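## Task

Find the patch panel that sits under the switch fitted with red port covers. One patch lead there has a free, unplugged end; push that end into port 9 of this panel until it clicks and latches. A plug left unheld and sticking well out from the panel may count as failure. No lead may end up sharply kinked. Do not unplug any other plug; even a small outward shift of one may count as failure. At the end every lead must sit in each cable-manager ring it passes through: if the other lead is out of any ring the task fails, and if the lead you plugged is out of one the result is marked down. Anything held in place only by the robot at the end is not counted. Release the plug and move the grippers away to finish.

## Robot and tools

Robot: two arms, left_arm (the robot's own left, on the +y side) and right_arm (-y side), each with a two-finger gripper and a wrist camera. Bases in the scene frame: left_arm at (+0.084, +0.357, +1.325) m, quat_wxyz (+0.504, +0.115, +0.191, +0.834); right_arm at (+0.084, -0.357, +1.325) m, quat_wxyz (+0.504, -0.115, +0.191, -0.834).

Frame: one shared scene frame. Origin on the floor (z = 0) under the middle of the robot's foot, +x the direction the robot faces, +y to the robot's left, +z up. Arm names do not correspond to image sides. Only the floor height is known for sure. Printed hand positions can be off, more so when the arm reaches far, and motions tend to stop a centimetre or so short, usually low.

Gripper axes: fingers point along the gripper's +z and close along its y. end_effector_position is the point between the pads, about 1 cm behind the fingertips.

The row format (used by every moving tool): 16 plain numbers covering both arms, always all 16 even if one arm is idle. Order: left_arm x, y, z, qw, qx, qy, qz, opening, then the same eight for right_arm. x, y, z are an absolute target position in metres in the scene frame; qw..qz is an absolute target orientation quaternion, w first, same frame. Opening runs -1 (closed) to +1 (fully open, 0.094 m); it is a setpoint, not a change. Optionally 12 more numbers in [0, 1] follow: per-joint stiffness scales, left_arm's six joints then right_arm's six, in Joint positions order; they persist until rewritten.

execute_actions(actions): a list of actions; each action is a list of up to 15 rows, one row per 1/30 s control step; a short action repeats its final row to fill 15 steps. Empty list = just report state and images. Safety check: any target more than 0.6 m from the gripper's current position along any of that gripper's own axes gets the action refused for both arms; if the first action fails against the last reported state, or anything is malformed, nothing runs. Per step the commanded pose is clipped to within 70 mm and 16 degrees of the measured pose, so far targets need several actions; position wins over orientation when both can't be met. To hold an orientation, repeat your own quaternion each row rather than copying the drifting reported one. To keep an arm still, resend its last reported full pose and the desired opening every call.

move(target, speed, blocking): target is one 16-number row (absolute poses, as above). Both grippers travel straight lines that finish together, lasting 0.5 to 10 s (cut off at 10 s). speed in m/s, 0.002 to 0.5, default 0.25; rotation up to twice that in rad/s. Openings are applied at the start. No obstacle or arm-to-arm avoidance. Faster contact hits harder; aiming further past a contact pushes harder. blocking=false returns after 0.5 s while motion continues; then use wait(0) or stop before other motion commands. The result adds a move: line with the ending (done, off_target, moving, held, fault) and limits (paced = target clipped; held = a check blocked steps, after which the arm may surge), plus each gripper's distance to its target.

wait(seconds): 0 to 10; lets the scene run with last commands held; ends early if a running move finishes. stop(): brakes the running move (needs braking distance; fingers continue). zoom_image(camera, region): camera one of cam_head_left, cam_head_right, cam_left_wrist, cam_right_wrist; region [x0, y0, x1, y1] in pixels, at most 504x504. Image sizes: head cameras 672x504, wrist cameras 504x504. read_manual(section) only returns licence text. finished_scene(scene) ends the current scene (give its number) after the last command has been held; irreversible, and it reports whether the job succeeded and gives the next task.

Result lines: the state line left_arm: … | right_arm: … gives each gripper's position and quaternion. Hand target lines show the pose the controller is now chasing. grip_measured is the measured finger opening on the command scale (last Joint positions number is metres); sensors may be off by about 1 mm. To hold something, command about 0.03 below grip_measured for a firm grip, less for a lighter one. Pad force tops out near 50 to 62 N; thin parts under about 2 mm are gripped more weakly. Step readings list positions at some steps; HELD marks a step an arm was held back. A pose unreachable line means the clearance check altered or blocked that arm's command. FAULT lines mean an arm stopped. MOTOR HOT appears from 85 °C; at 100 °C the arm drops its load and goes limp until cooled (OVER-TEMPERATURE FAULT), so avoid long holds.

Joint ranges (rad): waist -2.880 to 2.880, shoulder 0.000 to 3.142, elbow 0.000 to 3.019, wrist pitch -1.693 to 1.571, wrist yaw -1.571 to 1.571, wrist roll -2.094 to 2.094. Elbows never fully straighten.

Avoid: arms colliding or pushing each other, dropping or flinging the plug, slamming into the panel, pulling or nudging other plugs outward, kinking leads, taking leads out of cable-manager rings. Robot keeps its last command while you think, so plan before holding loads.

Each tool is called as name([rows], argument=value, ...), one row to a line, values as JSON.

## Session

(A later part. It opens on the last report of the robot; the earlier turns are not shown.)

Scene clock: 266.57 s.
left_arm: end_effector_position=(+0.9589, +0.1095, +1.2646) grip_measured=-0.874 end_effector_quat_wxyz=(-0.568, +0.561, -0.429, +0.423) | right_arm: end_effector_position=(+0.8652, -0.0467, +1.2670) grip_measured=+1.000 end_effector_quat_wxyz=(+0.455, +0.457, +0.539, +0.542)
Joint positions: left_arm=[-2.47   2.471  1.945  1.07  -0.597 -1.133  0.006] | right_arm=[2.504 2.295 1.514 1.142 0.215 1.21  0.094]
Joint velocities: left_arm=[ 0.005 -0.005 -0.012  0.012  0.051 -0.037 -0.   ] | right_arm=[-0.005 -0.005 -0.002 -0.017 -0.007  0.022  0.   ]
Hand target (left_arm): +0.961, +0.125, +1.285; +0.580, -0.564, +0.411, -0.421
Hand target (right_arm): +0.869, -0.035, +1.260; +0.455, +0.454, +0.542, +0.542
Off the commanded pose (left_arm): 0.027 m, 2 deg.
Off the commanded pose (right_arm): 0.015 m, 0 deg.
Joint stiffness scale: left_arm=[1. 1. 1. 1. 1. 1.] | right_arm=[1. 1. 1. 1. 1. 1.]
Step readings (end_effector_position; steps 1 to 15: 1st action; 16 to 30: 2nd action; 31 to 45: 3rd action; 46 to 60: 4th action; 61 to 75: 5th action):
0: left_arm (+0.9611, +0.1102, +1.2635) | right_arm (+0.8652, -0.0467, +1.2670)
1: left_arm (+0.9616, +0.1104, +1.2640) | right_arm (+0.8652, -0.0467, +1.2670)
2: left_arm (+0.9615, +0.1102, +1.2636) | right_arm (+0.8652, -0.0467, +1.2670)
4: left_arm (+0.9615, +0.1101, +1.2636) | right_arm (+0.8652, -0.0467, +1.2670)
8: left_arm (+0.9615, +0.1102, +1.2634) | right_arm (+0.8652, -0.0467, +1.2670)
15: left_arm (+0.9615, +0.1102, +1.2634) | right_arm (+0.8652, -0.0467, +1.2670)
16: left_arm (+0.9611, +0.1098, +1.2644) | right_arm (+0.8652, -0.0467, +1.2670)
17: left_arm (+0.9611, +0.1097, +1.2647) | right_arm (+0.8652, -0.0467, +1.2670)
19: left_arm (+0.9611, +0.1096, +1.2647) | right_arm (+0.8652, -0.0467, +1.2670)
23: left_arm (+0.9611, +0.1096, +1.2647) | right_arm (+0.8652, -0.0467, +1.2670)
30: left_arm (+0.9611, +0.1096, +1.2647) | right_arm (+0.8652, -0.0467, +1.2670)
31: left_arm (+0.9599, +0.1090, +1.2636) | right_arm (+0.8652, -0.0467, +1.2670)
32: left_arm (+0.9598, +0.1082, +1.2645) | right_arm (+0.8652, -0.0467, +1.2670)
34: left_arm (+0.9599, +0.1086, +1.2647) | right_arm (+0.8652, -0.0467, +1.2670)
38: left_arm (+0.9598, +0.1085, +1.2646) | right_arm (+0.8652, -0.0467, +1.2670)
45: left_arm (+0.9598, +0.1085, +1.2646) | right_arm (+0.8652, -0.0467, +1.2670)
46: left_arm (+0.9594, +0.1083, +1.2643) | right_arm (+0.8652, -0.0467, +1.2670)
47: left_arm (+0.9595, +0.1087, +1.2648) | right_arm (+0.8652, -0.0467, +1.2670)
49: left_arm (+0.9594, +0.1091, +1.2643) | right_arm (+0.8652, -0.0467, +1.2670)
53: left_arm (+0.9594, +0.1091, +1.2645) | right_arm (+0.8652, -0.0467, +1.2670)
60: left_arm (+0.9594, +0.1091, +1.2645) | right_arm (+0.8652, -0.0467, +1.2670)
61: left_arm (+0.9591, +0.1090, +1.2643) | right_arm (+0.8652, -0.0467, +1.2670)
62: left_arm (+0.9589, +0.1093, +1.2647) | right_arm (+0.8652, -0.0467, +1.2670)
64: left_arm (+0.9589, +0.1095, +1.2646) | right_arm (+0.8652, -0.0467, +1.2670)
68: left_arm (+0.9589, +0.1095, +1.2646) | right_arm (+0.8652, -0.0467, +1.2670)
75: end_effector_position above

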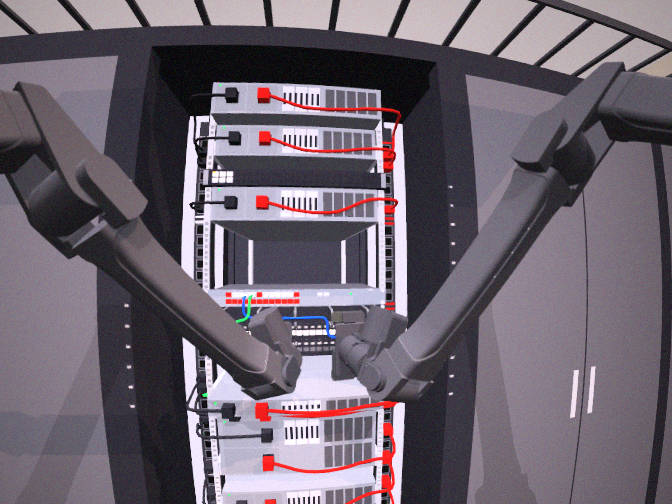

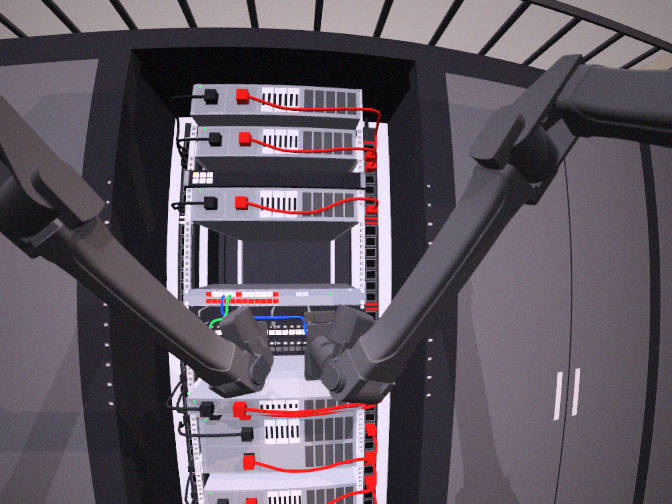

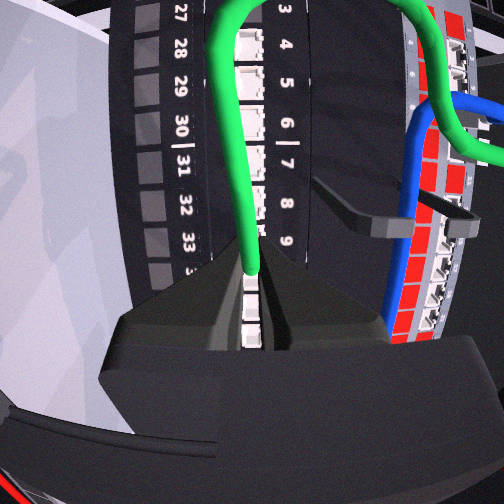

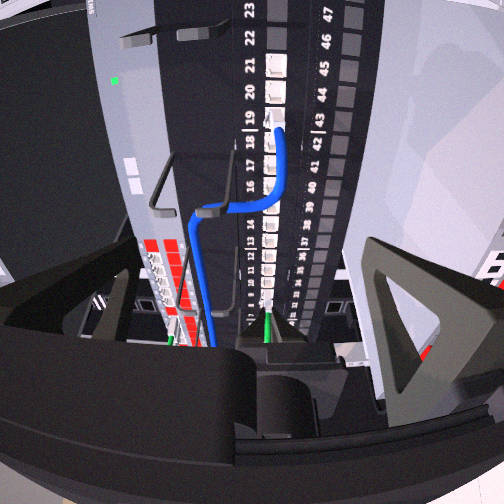

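execute_actions([
  [[0.968,0.124,1.284,0.58,-0.5636,0.4111,-0.4208,-0.5,0.85,-0.07,1.27,0.4545,0.4545,0.5415,0.5415,1]],
  [[0.955,0.12,1.284,0.58,-0.5636,0.4111,-0.4208,-0.4,0.82,-0.11,1.28,0.4545,0.4545,0.5415,0.5415,1]],
  [[0.93,0.115,1.284,0.58,-0.5636,0.4111,-0.4208,-0.4,0.79,-0.15,1.29,0.4545,0.4545,0.5415,0.5415,1]],
  [[0.89,0.115,1.284,0.58,-0.5636,0.4111,-0.4208,-0.4,0.76,-0.19,1.30,0.4545,0.4545,0.5415,0.5415,1]],
])

move(target=[0.72,0.25,1.32,0.5495,-0.5495,0.445,-0.445,-0.4,0.70,-0.28,1.32,0.4545,0.4545,0.5415,0.5415,1], speed=0.2)

zoom_image(camera="cam_head_left", region=[200,270,400,370])

Scene clock: 268.90 s.
left_arm: end_effector_position=(+0.8904, +0.1226, +1.2566) grip_measured=-0.403 end_effector_quat_wxyz=(-0.575, +0.568, -0.427, +0.405) | right_arm: end_effector_position=(+0.7624, -0.1861, +1.3002) grip_measured=+1.000 end_effector_quat_wxyz=(+0.453, +0.453, +0.547, +0.539)
Joint positions: left_arm=[-2.489  2.385  1.671  1.269 -0.651 -1.098  0.028] | right_arm=[2.361 1.994 0.972 1.365 0.075 1.249 0.094]
Joint velocities: left_arm=[-0.005 -0.024 -0.002 -0.007 -0.037  0.037  0.001] | right_arm=[ 0.015 -0.015 -0.002 -0.002  0.051 -0.037  0.   ]
Hand target (left_arm): +0.891, +0.115, +1.283; +0.580, -0.564, +0.411, -0.421
Hand target (right_arm): +0.761, -0.190, +1.300; +0.454, +0.455, +0.541, +0.542
Off the commanded pose (left_arm): 0.028 m, 3 deg.
Off the commanded pose (right_arm): 0.005 m, 1 deg.
Joint stiffness scale: left_arm=[1. 1. 1. 1. 1. 1.] | right_arm=[1. 1. 1. 1. 1. 1.]
Step readings (end_effector_position; steps 1 to 15: 1st action; 16 to 30: 2nd action; 31 to 45: 3rd action; 46 to 60: 4th action):
0: left_arm (+0.9589, +0.1095, +1.2646) | right_arm (+0.8652, -0.0467, +1.2670)
1: left_arm (+0.9587, +0.1101, +1.2643) | right_arm (+0.8627, -0.0460, +1.2668)
2: left_arm (+0.9585, +0.1109, +1.2639) | right_arm (+0.8578, -0.0470, +1.2676)
4: left_arm (+0.9583, +0.1113, +1.2637) | right_arm (+0.8494, -0.0502, +1.2678)
8: left_arm (+0.9584, +0.1115, +1.2640) | right_arm (+0.8478, -0.0529, +1.2719)
15: left_arm (+0.9584, +0.1116, +1.2640) | right_arm (+0.8488, -0.0541, +1.2741)
16: left_arm (+0.9576, +0.1121, +1.2634) | right_arm (+0.8452, -0.0548, +1.2743)
17: left_arm (+0.9561, +0.1131, +1.2634) | right_arm (+0.8366, -0.0590, +1.2757)
19: left_arm (+0.9538, +0.1141, +1.2626) | right_arm (+0.8213, -0.0734, +1.2758)
23: left_arm (+0.9520, +0.1140, +1.2606) | right_arm (+0.8198, -0.0972, +1.2793)
30: left_arm (+0.9519, +0.1141, +1.2606) | right_arm (+0.8237, -0.1050, +1.2833)
31: left_arm (+0.9494, +0.1153, +1.2594) | right_arm (+0.8202, -0.1054, +1.2835)
32: left_arm (+0.9446, +0.1184, +1.2603) | right_arm (+0.8115, -0.1086, +1.2851)
34: left_arm (+0.9363, +0.1218, +1.2591) | right_arm (+0.7946, -0.1212, +1.2860)
38: left_arm (+0.9308, +0.1227, +1.2558) | right_arm (+0.7901, -0.1394, +1.2894)
45: left_arm (+0.9302, +0.1229, +1.2557) | right_arm (+0.7919, -0.1434, +1.2912)
46: left_arm (+0.9265, +0.1237, +1.2550) | right_arm (+0.7888, -0.1435, +1.2924)
47: left_arm (+0.9188, +0.1275, +1.2566) | right_arm (+0.7805, -0.1463, +1.2938)
49: left_arm (+0.9042, +0.1309, +1.2563) | right_arm (+0.7645, -0.1599, +1.2952)
53: left_arm (+0.8928, +0.1277, +1.2547) | right_arm (+0.7608, -0.1820, +1.2986)
60: end_effector_position above

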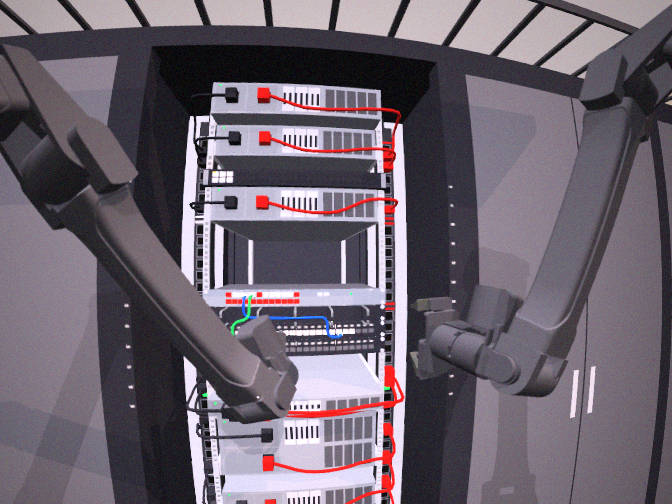

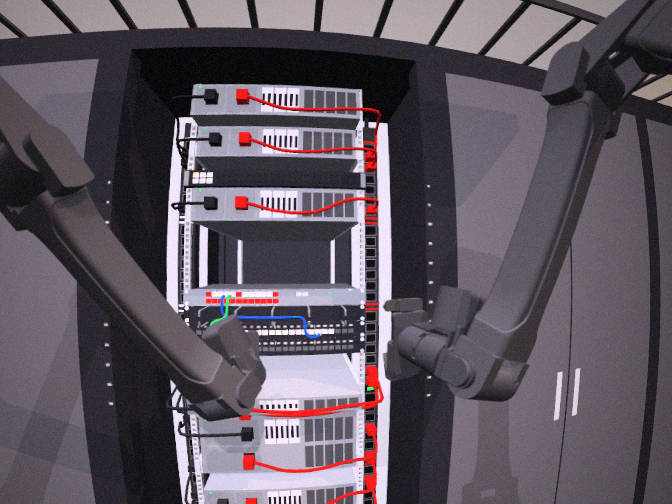

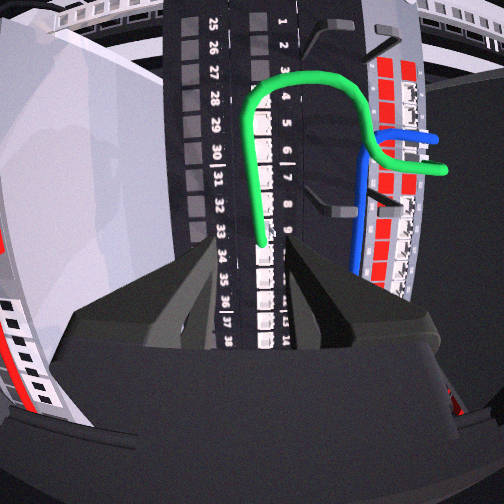

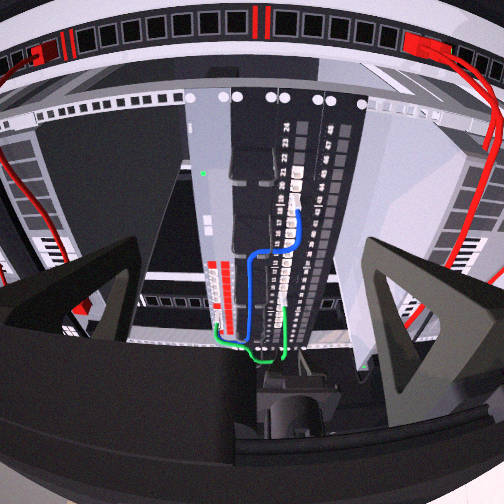

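Scene clock: 270.47 s.
left_arm: end_effector_position=(+0.7161, +0.2358, +1.3131) grip_measured=-0.403 end_effector_quat_wxyz=(-0.534, +0.551, -0.469, +0.438) | right_arm: end_effector_position=(+0.7041, -0.2741, +1.3188) grip_measured=+1.000 end_effector_quat_wxyz=(+0.451, +0.454, +0.546, +0.541)
Joint positions: left_arm=[-2.419  1.959  0.851  1.541 -0.48  -1.202  0.028] | right_arm=[ 2.216  1.839  0.724  1.457 -0.065  1.304  0.094]
Joint velocities: left_arm=[ 0.005 -0.015  0.002  0.012  0.037 -0.051 -0.001] | right_arm=[ 0.005 -0.005  0.012 -0.002 -0.051 -0.022  0.   ]
Hand target (left_arm): +0.719, +0.249, +1.321; +0.543, -0.553, +0.451, -0.442
Hand target (right_arm): +0.701, -0.281, +1.321; +0.454, +0.456, +0.541, +0.542
Off the commanded pose (left_arm): 0.016 m, 3 deg.
Off the commanded pose (right_arm): 0.007 m, 1 deg.
Joint stiffness scale: left_arm=[1. 1. 1. 1. 1. 1.] | right_arm=[1. 1. 1. 1. 1. 1.]
joint sent to its limit (left arm) — the command would take joint 4 (wrist pitch) past its upper limit, so that joint was sent only as far as its limit.
move: off_target (left_arm)

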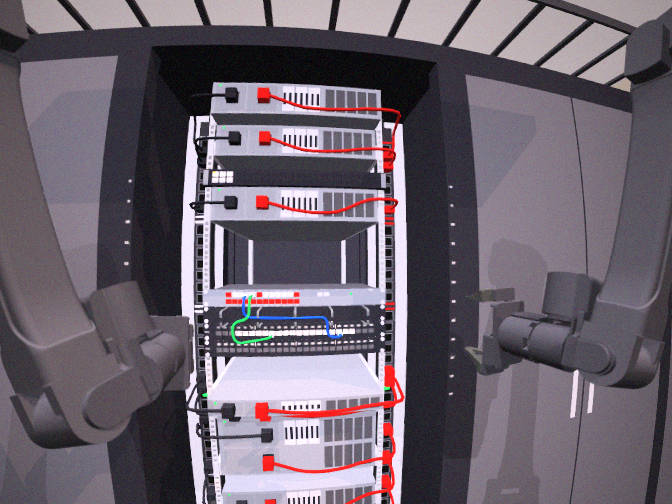

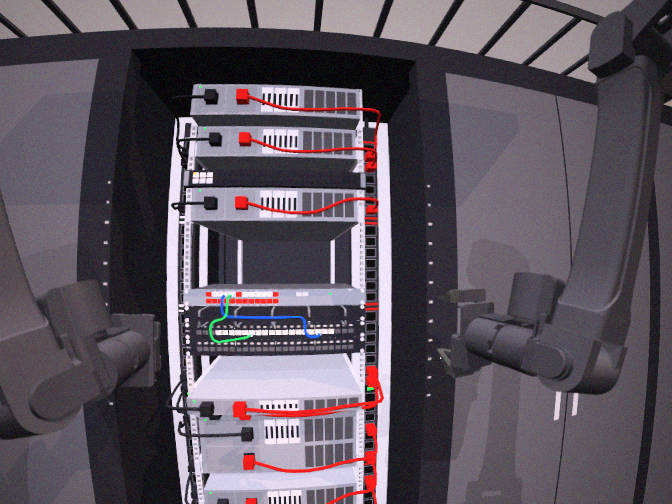

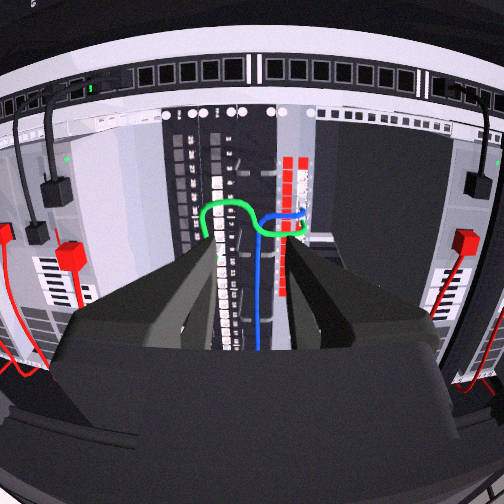

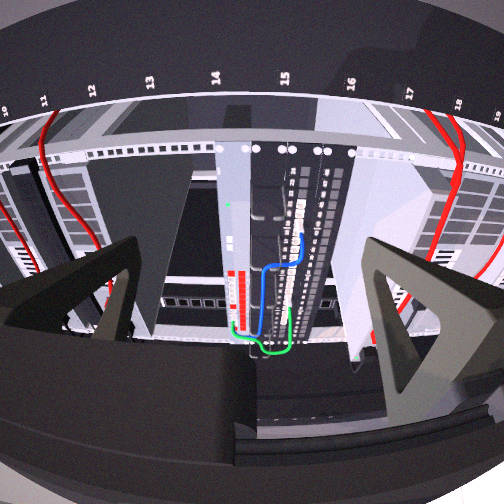

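Region (200, 270, 400, 370) of cam_head_left's 672x504 image, scaled by 2.520, with more detail than that image has.

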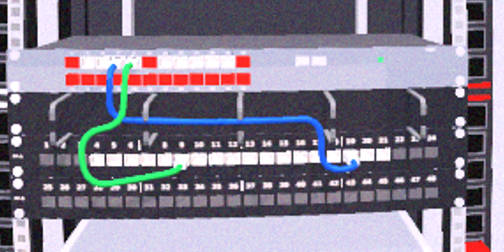

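finished_scene(scene=1)

The scene is finished: the task was done.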